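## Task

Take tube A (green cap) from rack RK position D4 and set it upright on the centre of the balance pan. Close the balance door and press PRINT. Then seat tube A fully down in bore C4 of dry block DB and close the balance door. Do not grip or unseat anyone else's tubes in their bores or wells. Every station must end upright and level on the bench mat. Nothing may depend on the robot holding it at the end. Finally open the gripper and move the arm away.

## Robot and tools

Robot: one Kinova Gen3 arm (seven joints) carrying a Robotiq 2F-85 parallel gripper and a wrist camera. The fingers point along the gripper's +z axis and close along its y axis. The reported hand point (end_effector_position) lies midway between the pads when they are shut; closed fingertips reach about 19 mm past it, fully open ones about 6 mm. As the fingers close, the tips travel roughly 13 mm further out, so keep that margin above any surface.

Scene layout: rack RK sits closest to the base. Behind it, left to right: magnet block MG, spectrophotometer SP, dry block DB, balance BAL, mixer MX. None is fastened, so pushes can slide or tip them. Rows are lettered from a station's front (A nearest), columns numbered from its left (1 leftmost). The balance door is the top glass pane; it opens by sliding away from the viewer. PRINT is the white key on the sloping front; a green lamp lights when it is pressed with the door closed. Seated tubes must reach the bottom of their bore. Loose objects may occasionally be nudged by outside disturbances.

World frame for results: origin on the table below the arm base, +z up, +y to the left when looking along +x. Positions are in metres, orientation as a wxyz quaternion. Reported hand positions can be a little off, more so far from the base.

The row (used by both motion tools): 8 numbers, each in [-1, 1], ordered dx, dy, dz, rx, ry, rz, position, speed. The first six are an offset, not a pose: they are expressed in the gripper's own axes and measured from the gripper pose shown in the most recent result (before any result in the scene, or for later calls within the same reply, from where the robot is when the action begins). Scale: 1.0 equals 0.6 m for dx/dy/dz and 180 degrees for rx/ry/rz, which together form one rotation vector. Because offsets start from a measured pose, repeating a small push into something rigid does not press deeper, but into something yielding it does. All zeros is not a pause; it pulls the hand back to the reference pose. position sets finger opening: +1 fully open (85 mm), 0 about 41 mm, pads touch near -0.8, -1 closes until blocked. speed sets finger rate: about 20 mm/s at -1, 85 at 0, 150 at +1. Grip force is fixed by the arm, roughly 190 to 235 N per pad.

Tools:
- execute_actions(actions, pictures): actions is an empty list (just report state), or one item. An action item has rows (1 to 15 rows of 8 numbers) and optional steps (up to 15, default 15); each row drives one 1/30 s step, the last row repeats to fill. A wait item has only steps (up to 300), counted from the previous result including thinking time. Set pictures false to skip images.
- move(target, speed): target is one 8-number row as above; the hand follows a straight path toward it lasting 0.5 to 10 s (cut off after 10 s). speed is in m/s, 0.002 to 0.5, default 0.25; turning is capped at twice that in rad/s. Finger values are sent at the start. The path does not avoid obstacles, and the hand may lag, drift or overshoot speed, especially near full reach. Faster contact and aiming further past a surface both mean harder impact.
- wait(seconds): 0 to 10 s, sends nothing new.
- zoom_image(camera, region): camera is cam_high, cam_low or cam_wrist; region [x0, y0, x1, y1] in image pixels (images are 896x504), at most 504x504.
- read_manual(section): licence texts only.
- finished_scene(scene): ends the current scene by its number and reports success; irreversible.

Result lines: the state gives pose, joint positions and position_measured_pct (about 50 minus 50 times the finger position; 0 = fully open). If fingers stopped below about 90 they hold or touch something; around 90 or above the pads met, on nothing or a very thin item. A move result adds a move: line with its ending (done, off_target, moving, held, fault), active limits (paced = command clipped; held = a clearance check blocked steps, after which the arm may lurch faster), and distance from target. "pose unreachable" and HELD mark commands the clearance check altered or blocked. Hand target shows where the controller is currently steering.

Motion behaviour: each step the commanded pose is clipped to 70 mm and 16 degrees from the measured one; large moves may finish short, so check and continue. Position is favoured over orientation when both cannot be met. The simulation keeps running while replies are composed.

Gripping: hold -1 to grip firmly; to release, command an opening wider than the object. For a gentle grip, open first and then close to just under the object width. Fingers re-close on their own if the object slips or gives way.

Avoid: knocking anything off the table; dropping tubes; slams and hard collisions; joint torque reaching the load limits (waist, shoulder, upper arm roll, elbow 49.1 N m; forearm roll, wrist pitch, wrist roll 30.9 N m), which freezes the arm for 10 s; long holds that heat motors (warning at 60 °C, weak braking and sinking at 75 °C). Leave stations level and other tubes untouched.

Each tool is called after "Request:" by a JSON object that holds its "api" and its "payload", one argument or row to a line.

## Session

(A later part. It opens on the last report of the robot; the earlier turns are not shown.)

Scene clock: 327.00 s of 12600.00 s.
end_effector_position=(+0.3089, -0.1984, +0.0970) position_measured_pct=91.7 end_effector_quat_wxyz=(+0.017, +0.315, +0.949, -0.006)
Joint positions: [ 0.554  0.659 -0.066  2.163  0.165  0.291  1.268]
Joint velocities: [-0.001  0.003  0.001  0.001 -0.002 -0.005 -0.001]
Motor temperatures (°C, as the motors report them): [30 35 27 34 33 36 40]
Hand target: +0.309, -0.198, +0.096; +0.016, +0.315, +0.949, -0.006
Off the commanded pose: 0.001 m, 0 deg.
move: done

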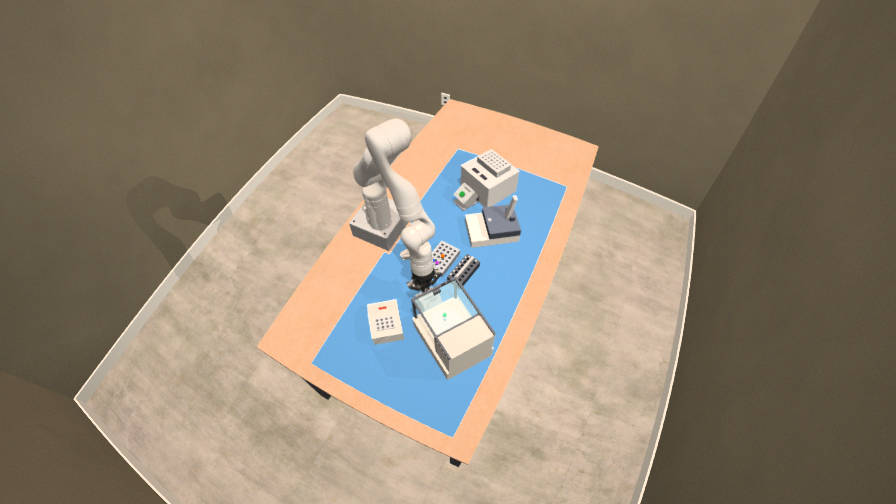

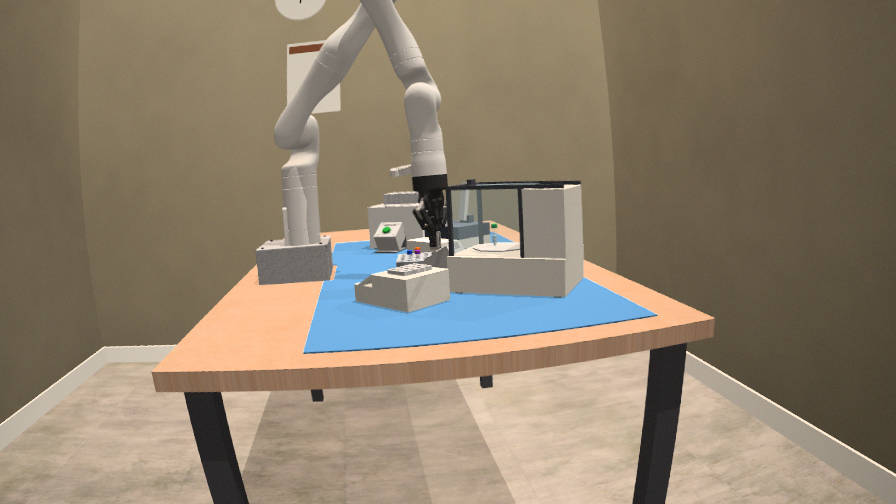

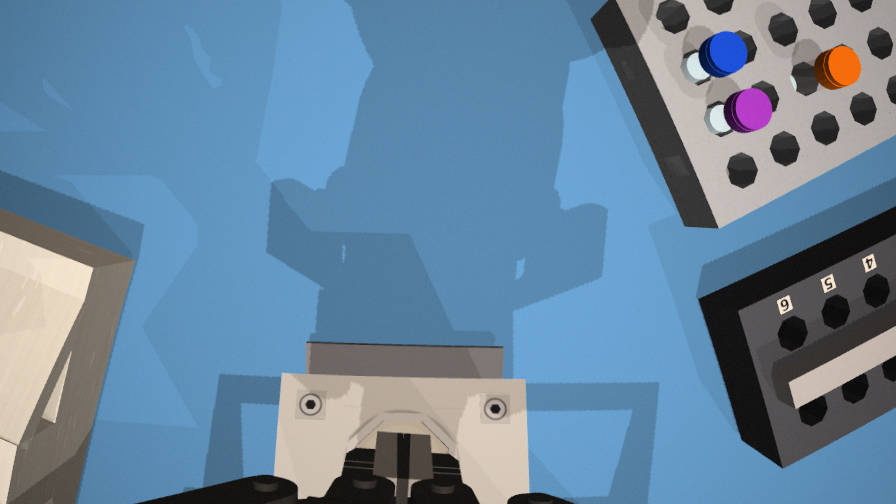

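Contact begins. Press a bit more.

Request:
{"api": "move", "payload": {
  "target": [0,0,0.006,0,0,0,-1,0],
  "speed": 0.01
}}

Request:
{"api": "zoom_image", "payload": {
  "camera": "cam_low",
  "region": [400,160,600,300]
}}

Scene clock: 330.77 s of 12600.00 s.
end_effector_position=(+0.3094, -0.1988, +0.0944) position_measured_pct=91.7 end_effector_quat_wxyz=(+0.018, +0.315, +0.949, -0.006)
Joint positions: [ 0.552  0.666 -0.064  2.164  0.166  0.281  1.267]
Joint velocities: [-0.001  0.002  0.002 -0.003  0.    -0.002 -0.   ]
Motor temperatures (°C, as the motors report them): [30 35 27 34 33 36 40]
Hand target: +0.309, -0.198, +0.093; +0.017, +0.315, +0.949, -0.006
Off the commanded pose: 0.001 m, 0 deg.
move: done

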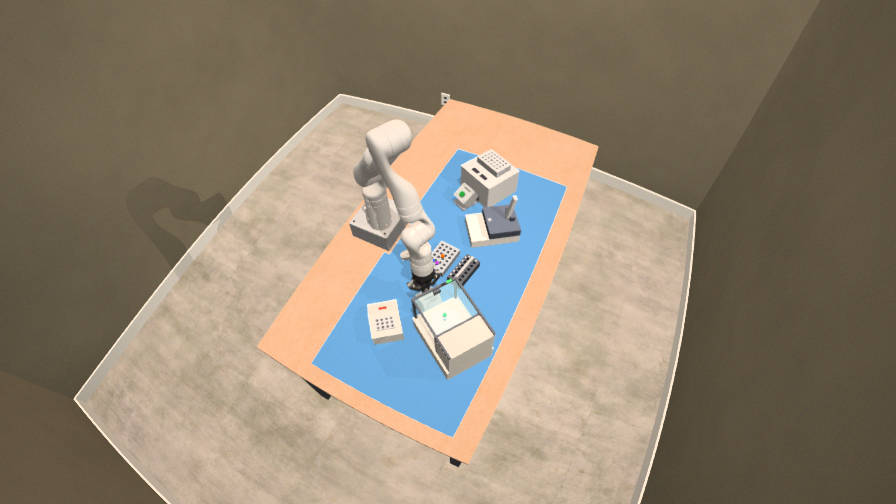

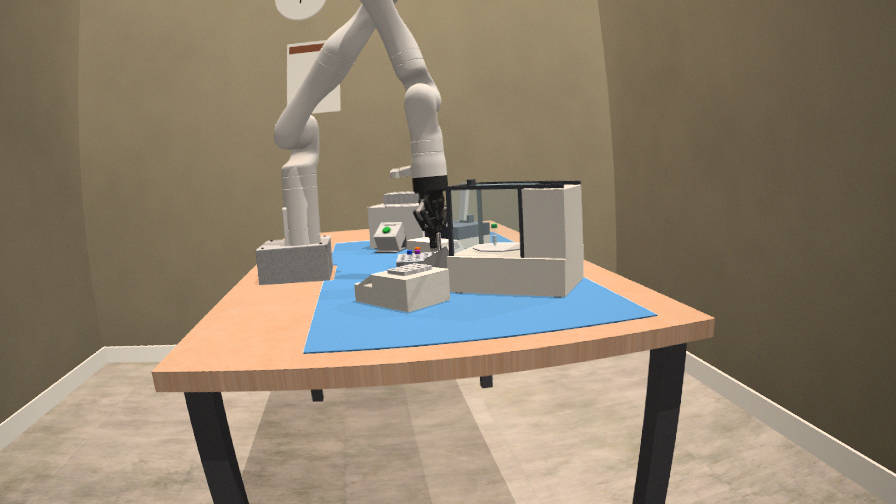

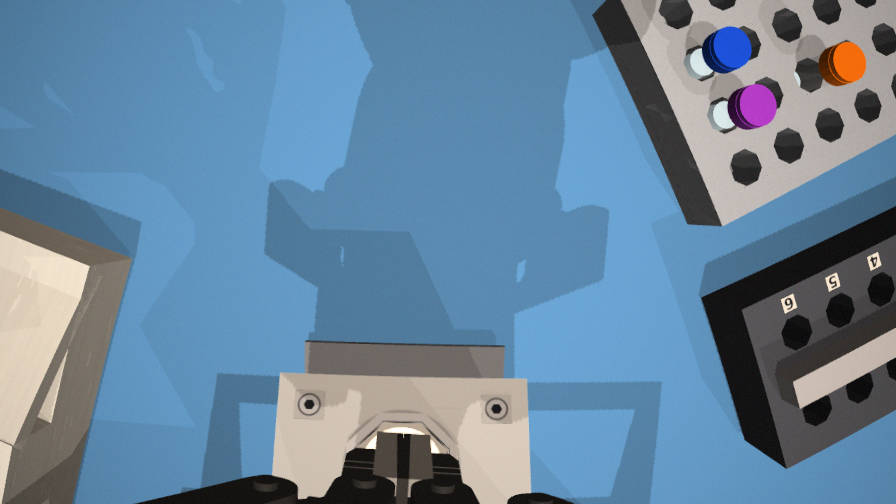

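Region (400, 160, 600, 300) of cam_low's 896x504 image, scaled by 2.520, with more detail than that image has; it fills the top 353 rows of this view, and the rest is white.

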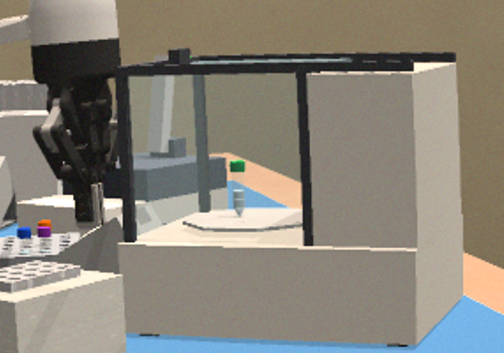

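Request:
{"api": "move", "payload": {
  "target": [0,0,-0.31,0,0,0,-0.5,0],
  "speed": 0.12
}}

Scene clock: 335.40 s of 12600.00 s.
end_effector_position=(+0.3034, -0.1941, +0.2797) position_measured_pct=75.0 end_effector_quat_wxyz=(+0.018, +0.314, +0.949, -0.006)
Joint positions: [ 0.623  0.244 -0.147  1.984  0.054  0.883  1.371]
Joint velocities: [ 0.    -0.003 -0.    -0.002  0.002  0.003  0.001]
Motor temperatures (°C, as the motors report them): [30 35 27 34 33 36 40]
Hand target: +0.303, -0.194, +0.280; +0.018, +0.314, +0.949, -0.006
Off the commanded pose: 0.001 m, 0 deg.
move: done

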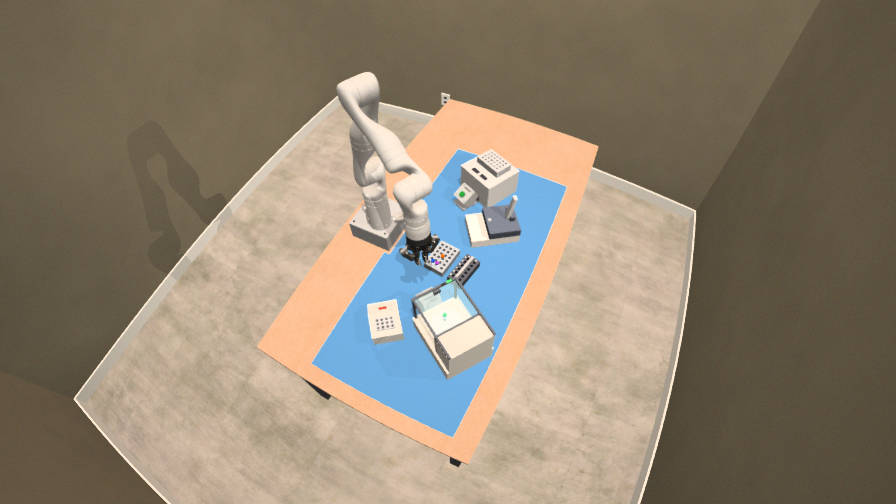

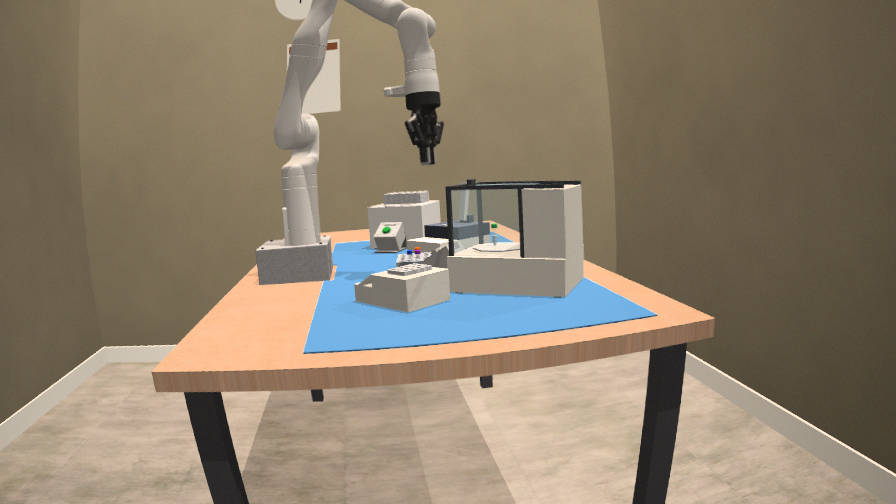

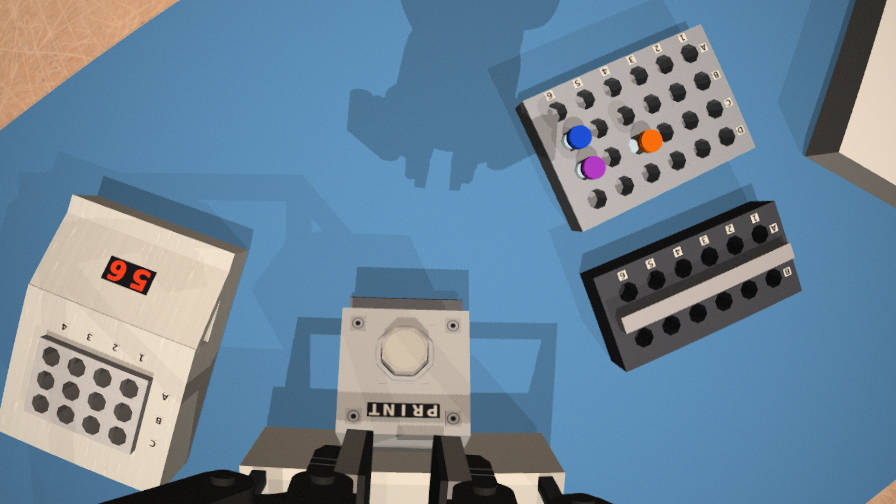

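Request:
{"api": "move", "payload": {
  "target": [-0.164,0.004,0.02,0,0,0.5,-0.58,0],
  "speed": 0.15
}}

Scene clock: 347.13 s of 12600.00 s.
end_effector_position=(+0.3844, -0.2509, +0.2719) position_measured_pct=79.0 end_effector_quat_wxyz=(+0.017, +0.893, +0.449, +0.009)
Joint positions: [ 0.388  0.456  0.201  1.697 -0.104  0.963 -0.021]
Joint velocities: [-0.003  0.003  0.001 -0.001  0.     0.001 -0.008]
Motor temperatures (°C, as the motors report them): [30 35 27 34 33 36 40]
Hand target: +0.384, -0.251, +0.272; +0.017, +0.893, +0.449, +0.009
Off the commanded pose: 0.001 m, 0 deg.
move: done

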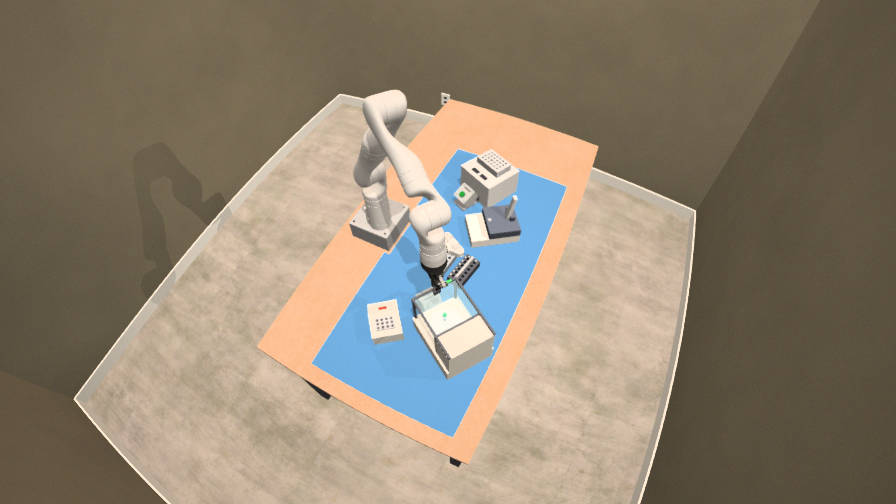

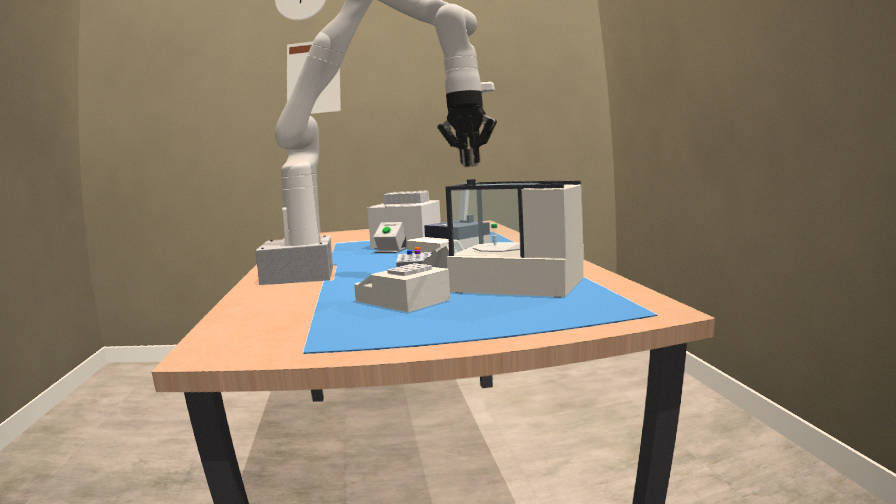

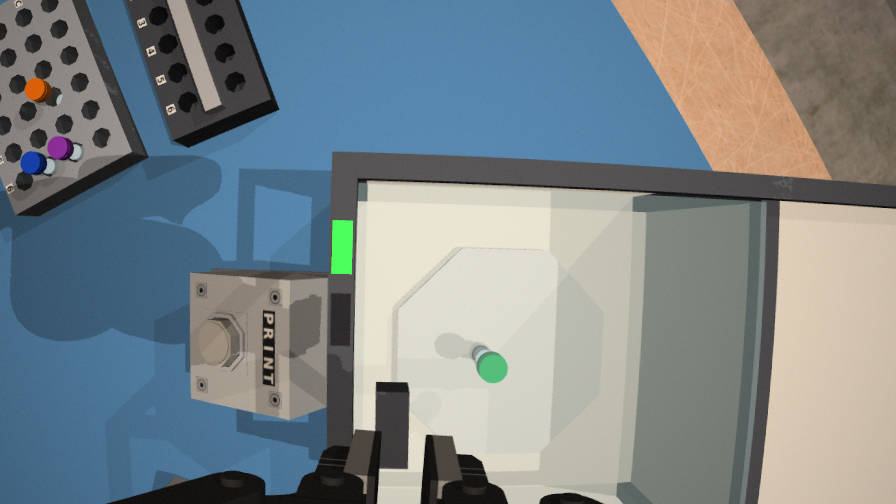

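Request:
{"api": "move", "payload": {
  "target": [0.002,-0.003,0.03,0,0,0,-0.58,0],
  "speed": 0.03
}}

Scene clock: 352.20 s of 12600.00 s.
end_effector_position=(+0.3843, -0.2493, +0.2540) position_measured_pct=79.0 end_effector_quat_wxyz=(+0.017, +0.893, +0.449, +0.009)
Joint positions: [ 0.389  0.479  0.196  1.728 -0.11   0.91  -0.018]
Joint velocities: [ 0.     0.002  0.001  0.003  0.    -0.005  0.   ]
Motor temperatures (°C, as the motors report them): [30 35 27 34 33 36 40]
Hand target: +0.384, -0.249, +0.254; +0.017, +0.893, +0.449, +0.009
Off the commanded pose: 0.000 m, 0 deg.
move: done

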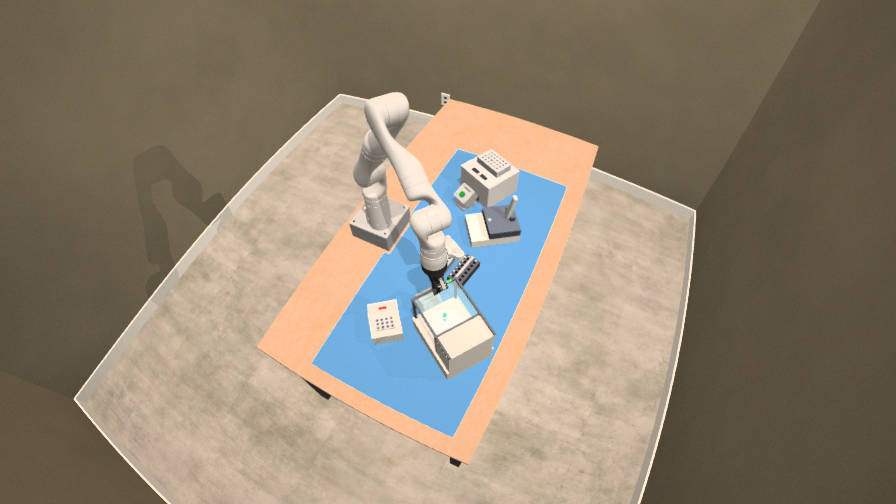

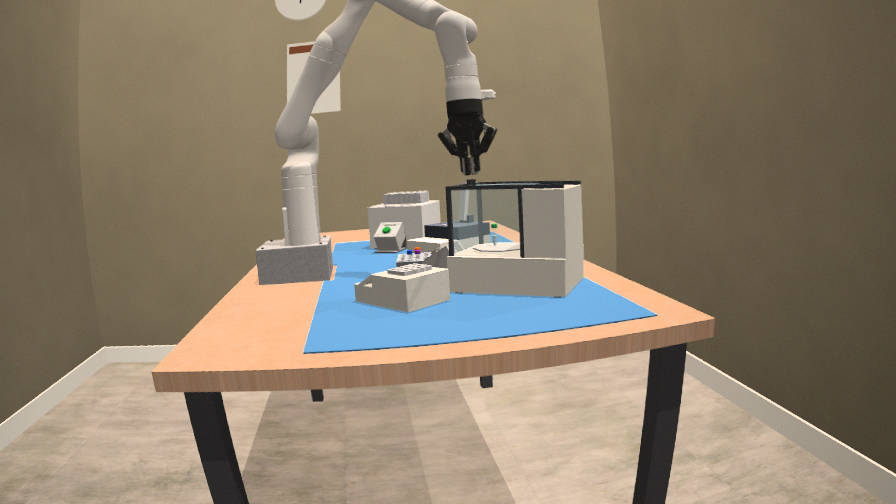

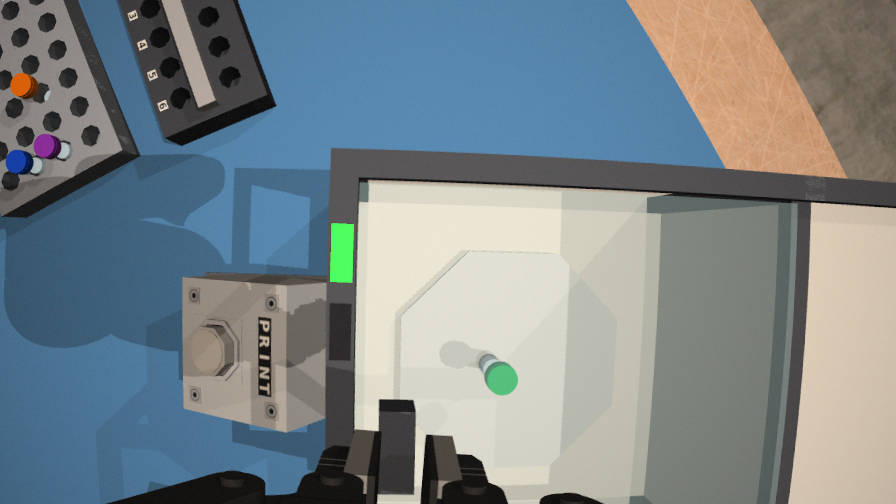

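Request:
{"api": "move", "payload": {
  "target": [0,-0.002,0.027,0,0,0,-0.58,0],
  "speed": 0.015
}}

Request:
{"api": "move", "payload": {
  "target": [0,0,0,0,0,0,-0.68,0]
}}

Scene clock: 360.23 s of 12600.00 s.
end_effector_position=(+0.3844, -0.2493, +0.2384) position_measured_pct=79.0 end_effector_quat_wxyz=(+0.018, +0.893, +0.449, +0.010)
Joint positions: [ 0.393  0.501  0.191  1.751 -0.116  0.863 -0.013]
Joint velocities: [ 0.     0.003 -0.002  0.003 -0.001 -0.002  0.   ]
Motor temperatures (°C, as the motors report them): [30 35 27 34 33 36 40]
Hand target: +0.384, -0.249, +0.238; +0.017, +0.893, +0.449, +0.009
Off the commanded pose: 0.001 m, 0 deg.
move: done

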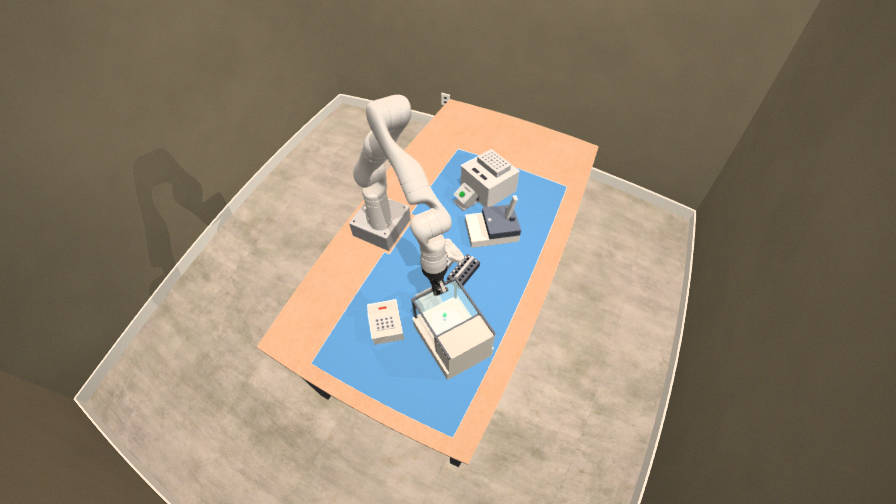

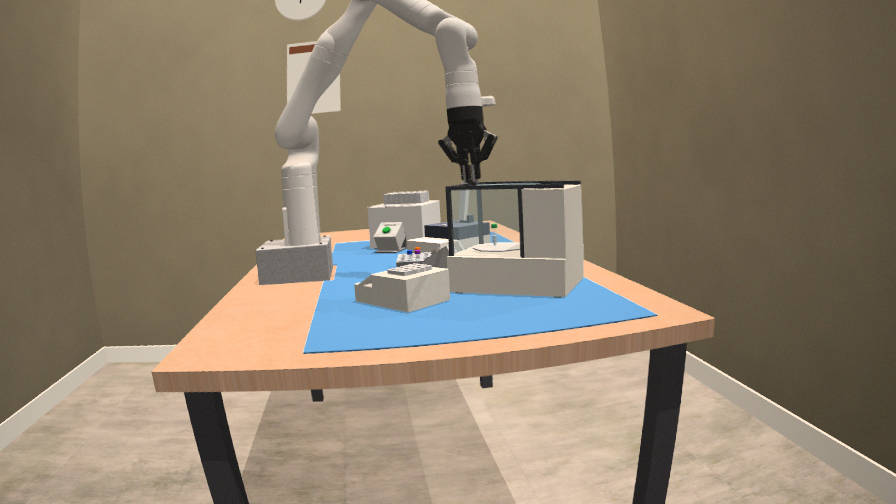

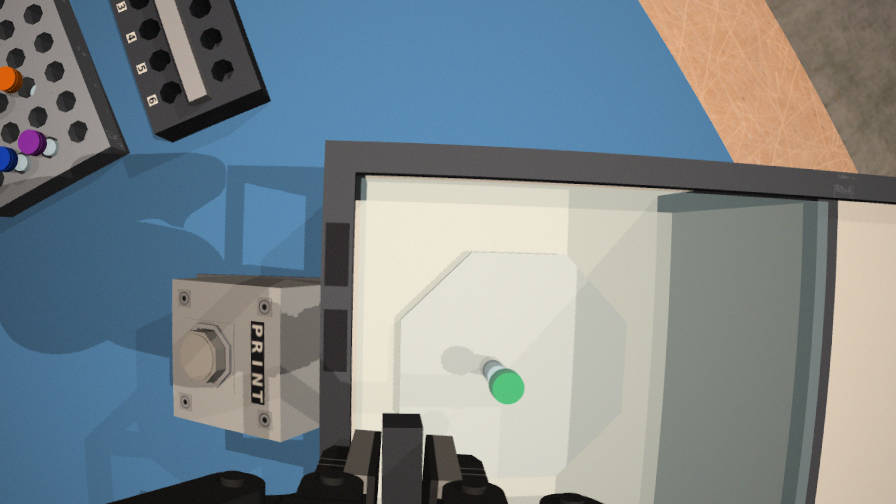

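Scene clock: 360.73 s of 12600.00 s.
end_effector_position=(+0.3846, -0.2493, +0.2386) position_measured_pct=81.3 end_effector_quat_wxyz=(+0.018, +0.893, +0.450, +0.009)
Joint positions: [ 0.392  0.5    0.191  1.751 -0.115  0.863 -0.012]
Joint velocities: [-0.     0.     0.001 -0.002  0.001 -0.    -0.002]
Motor temperatures (°C, as the motors report them): [30 35 27 34 33 36 40]
Hand target: +0.384, -0.249, +0.238; +0.018, +0.893, +0.449, +0.010
Off the commanded pose: 0.000 m, 0 deg.
move: done

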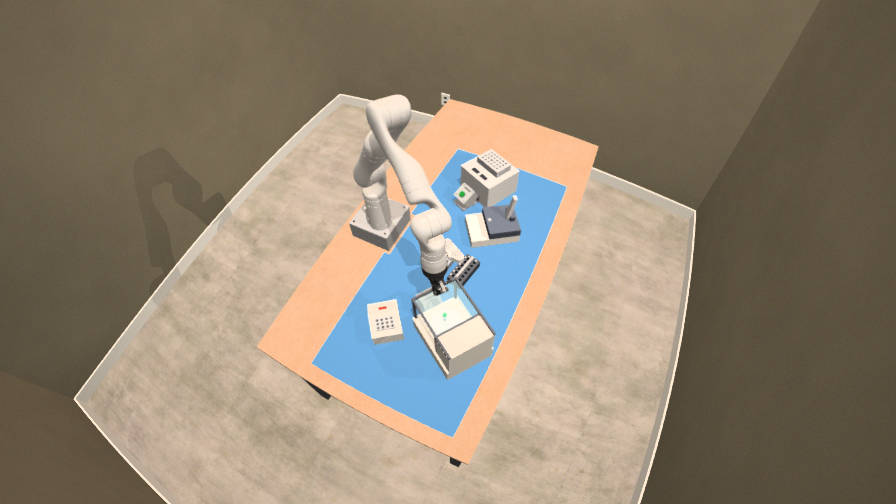

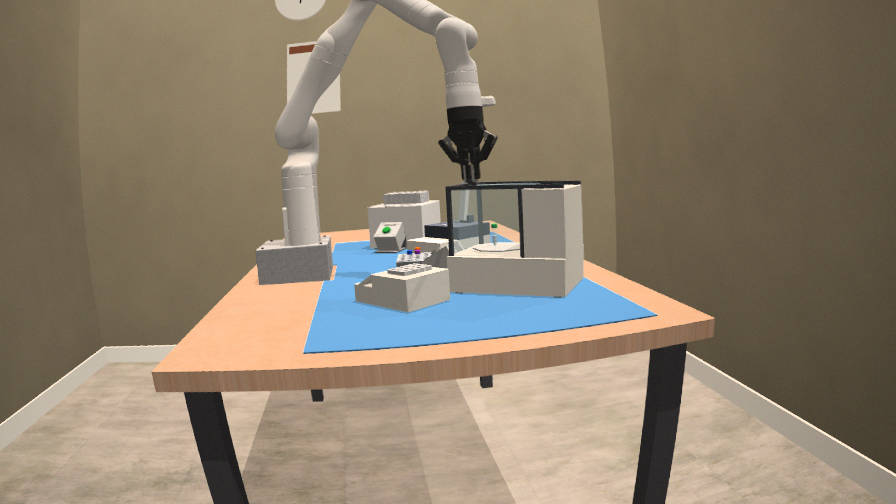

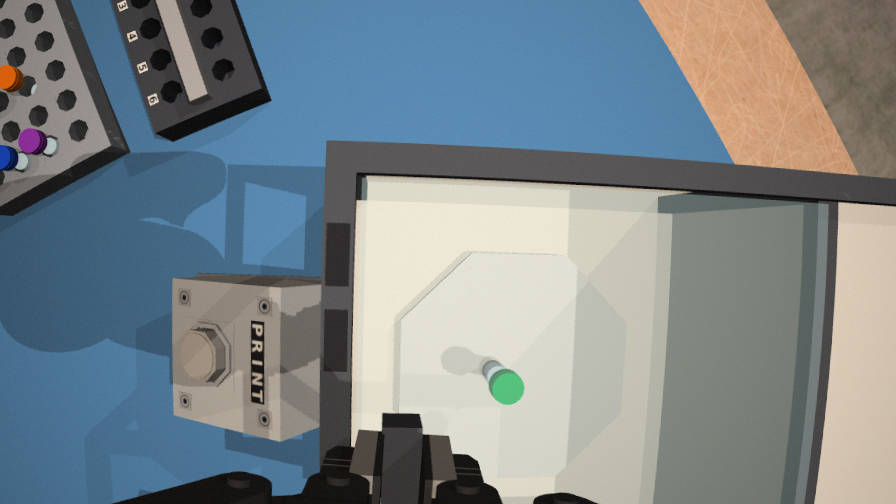

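Request:
{"api": "move", "payload": {
  "target": [0,0.198,0,0,0,0,-0.68,0],
  "speed": 0.05
}}

Request:
{"api": "move", "payload": {
  "target": [0,0,0,0,0,0,-0.4,0]
}}

Request:
{"api": "move", "payload": {
  "target": [0,0,-0.1,0,0,0,-0.4,0],
  "speed": 0.1
}}

Scene clock: 367.00 s of 12600.00 s.
end_effector_position=(+0.4808, -0.3142, +0.2396) position_measured_pct=81.3 end_effector_quat_wxyz=(+0.013, +0.891, +0.453, +0.009)
Joint positions: [ 0.443  0.741  0.188  1.289 -0.144  1.095  0.008]
Joint velocities: [-0.001  0.005  0.002 -0.009 -0.003  0.004  0.003]
Motor temperatures (°C, as the motors report them): [30 35 27 34 33 36 40]
Hand target: +0.480, -0.319, +0.244; +0.018, +0.893, +0.450, +0.009
Off the commanded pose: 0.007 m, 1 deg.
move: off_target

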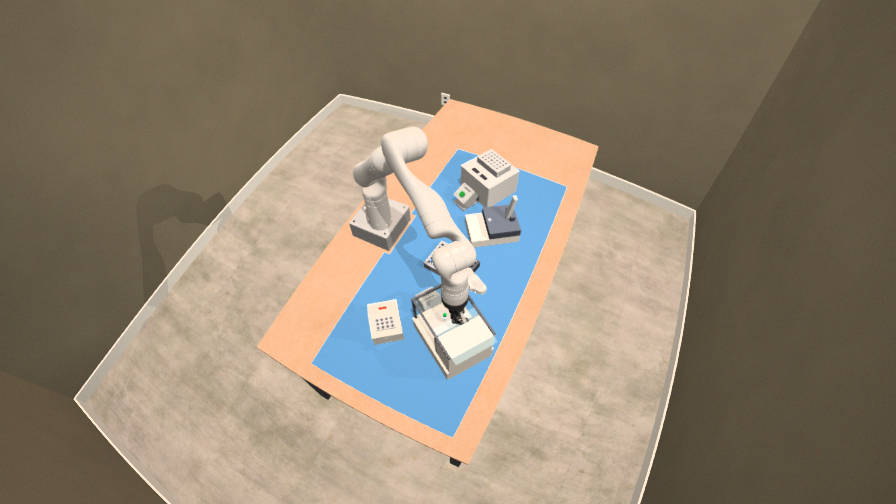

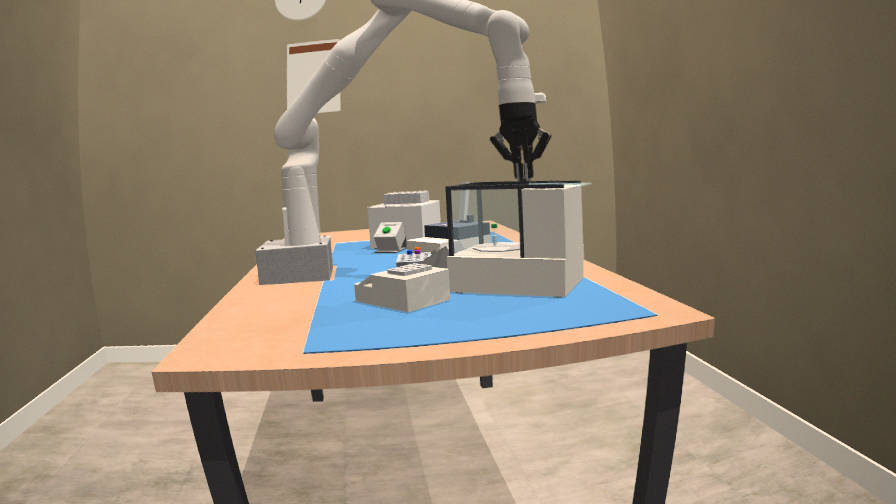

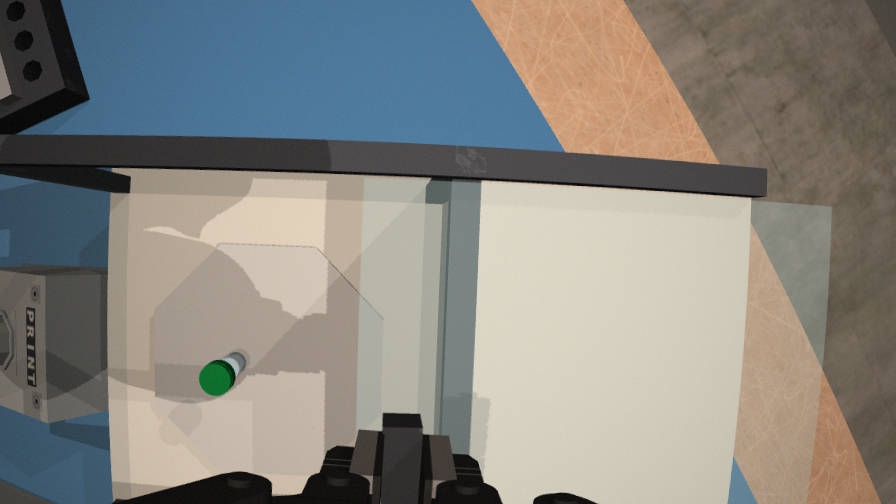

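Scene clock: 367.50 s of 12600.00 s.
end_effector_position=(+0.4808, -0.3142, +0.2395) position_measured_pct=69.8 end_effector_quat_wxyz=(+0.013, +0.891, +0.453, +0.009)
Joint positions: [ 0.442  0.741  0.189  1.289 -0.144  1.095  0.008]
Joint velocities: [ 0.    -0.    -0.     0.     0.001  0.     0.001]
Motor temperatures (°C, as the motors report them): [30 35 27 34 33 36 40]
Hand target: +0.481, -0.314, +0.240; +0.013, +0.891, +0.453, +0.009
Off the commanded pose: 0.000 m, 0 deg.
move: done

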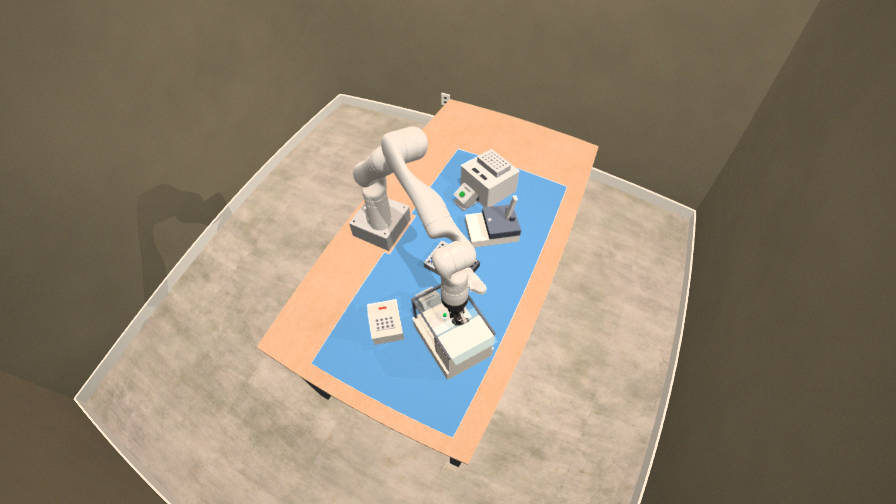

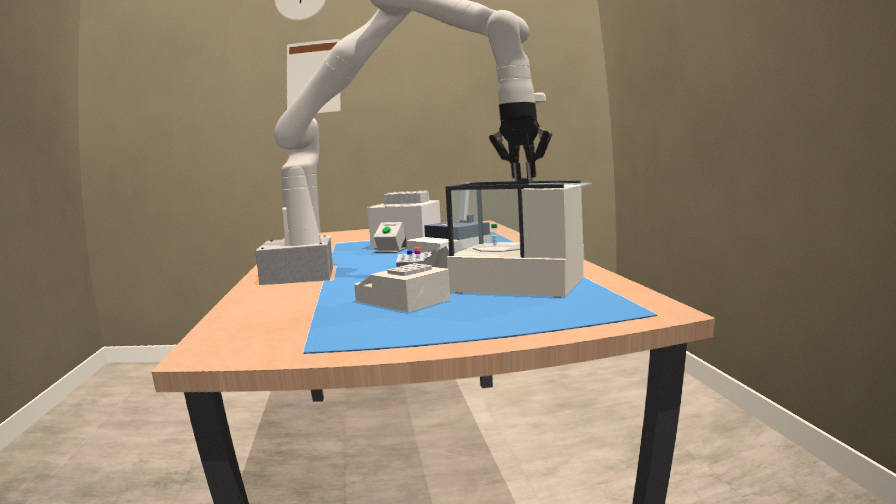

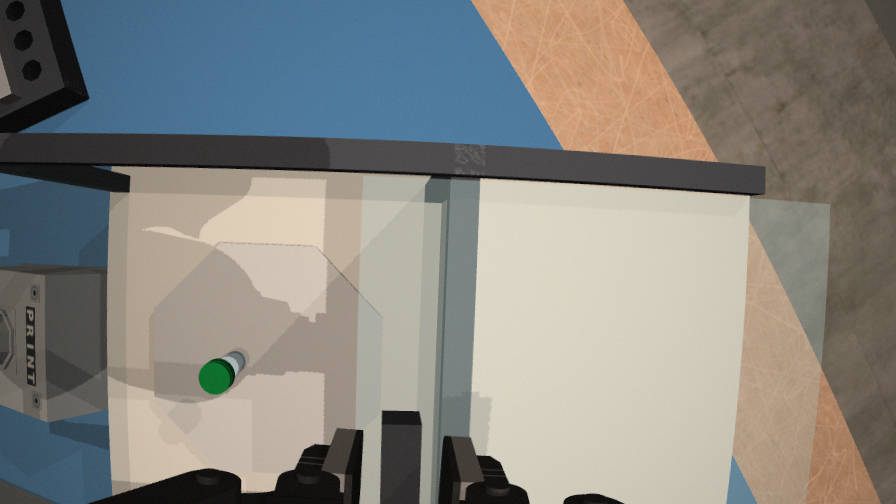

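Scene clock: 368.50 s of 12600.00 s.
end_effector_position=(+0.4791, -0.3132, +0.2994) position_measured_pct=69.8 end_effector_quat_wxyz=(+0.013, +0.891, +0.453, +0.009)
Joint positions: [ 0.439  0.682  0.2    1.199 -0.134  1.244 -0.002]
Joint velocities: [-0.    -0.001  0.001 -0.003 -0.002  0.003  0.   ]
Motor temperatures (°C, as the motors report them): [30 35 27 34 33 36 40]
Hand target: +0.479, -0.313, +0.299; +0.013, +0.891, +0.453, +0.009
Off the commanded pose: 0.000 m, 0 deg.
move: done

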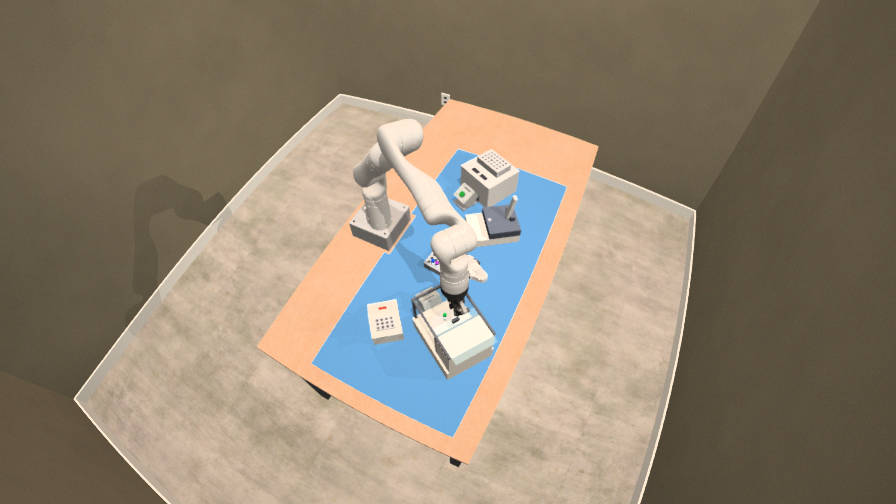

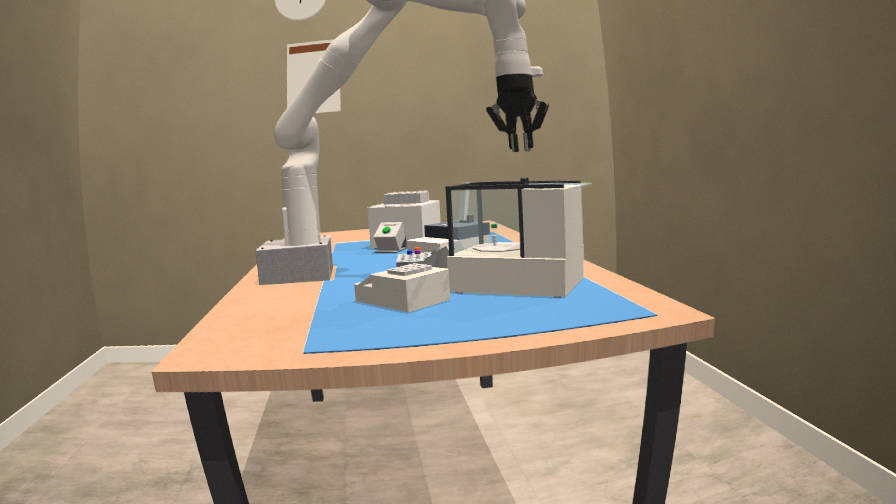

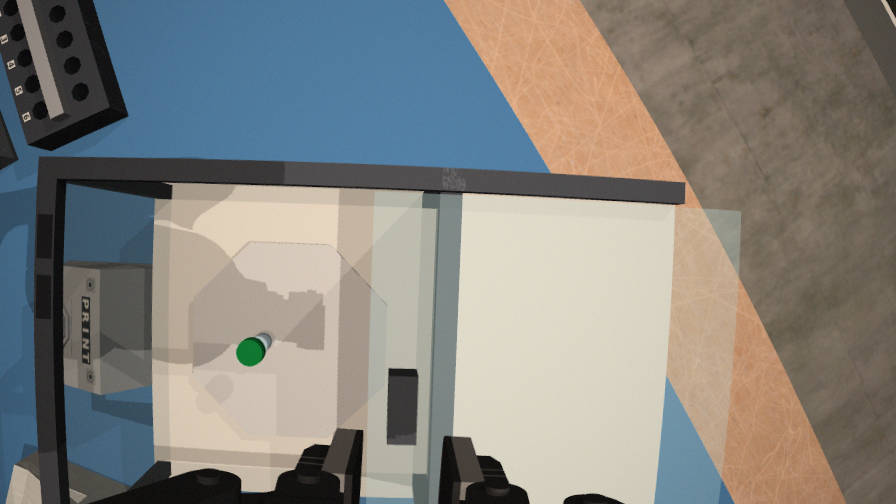

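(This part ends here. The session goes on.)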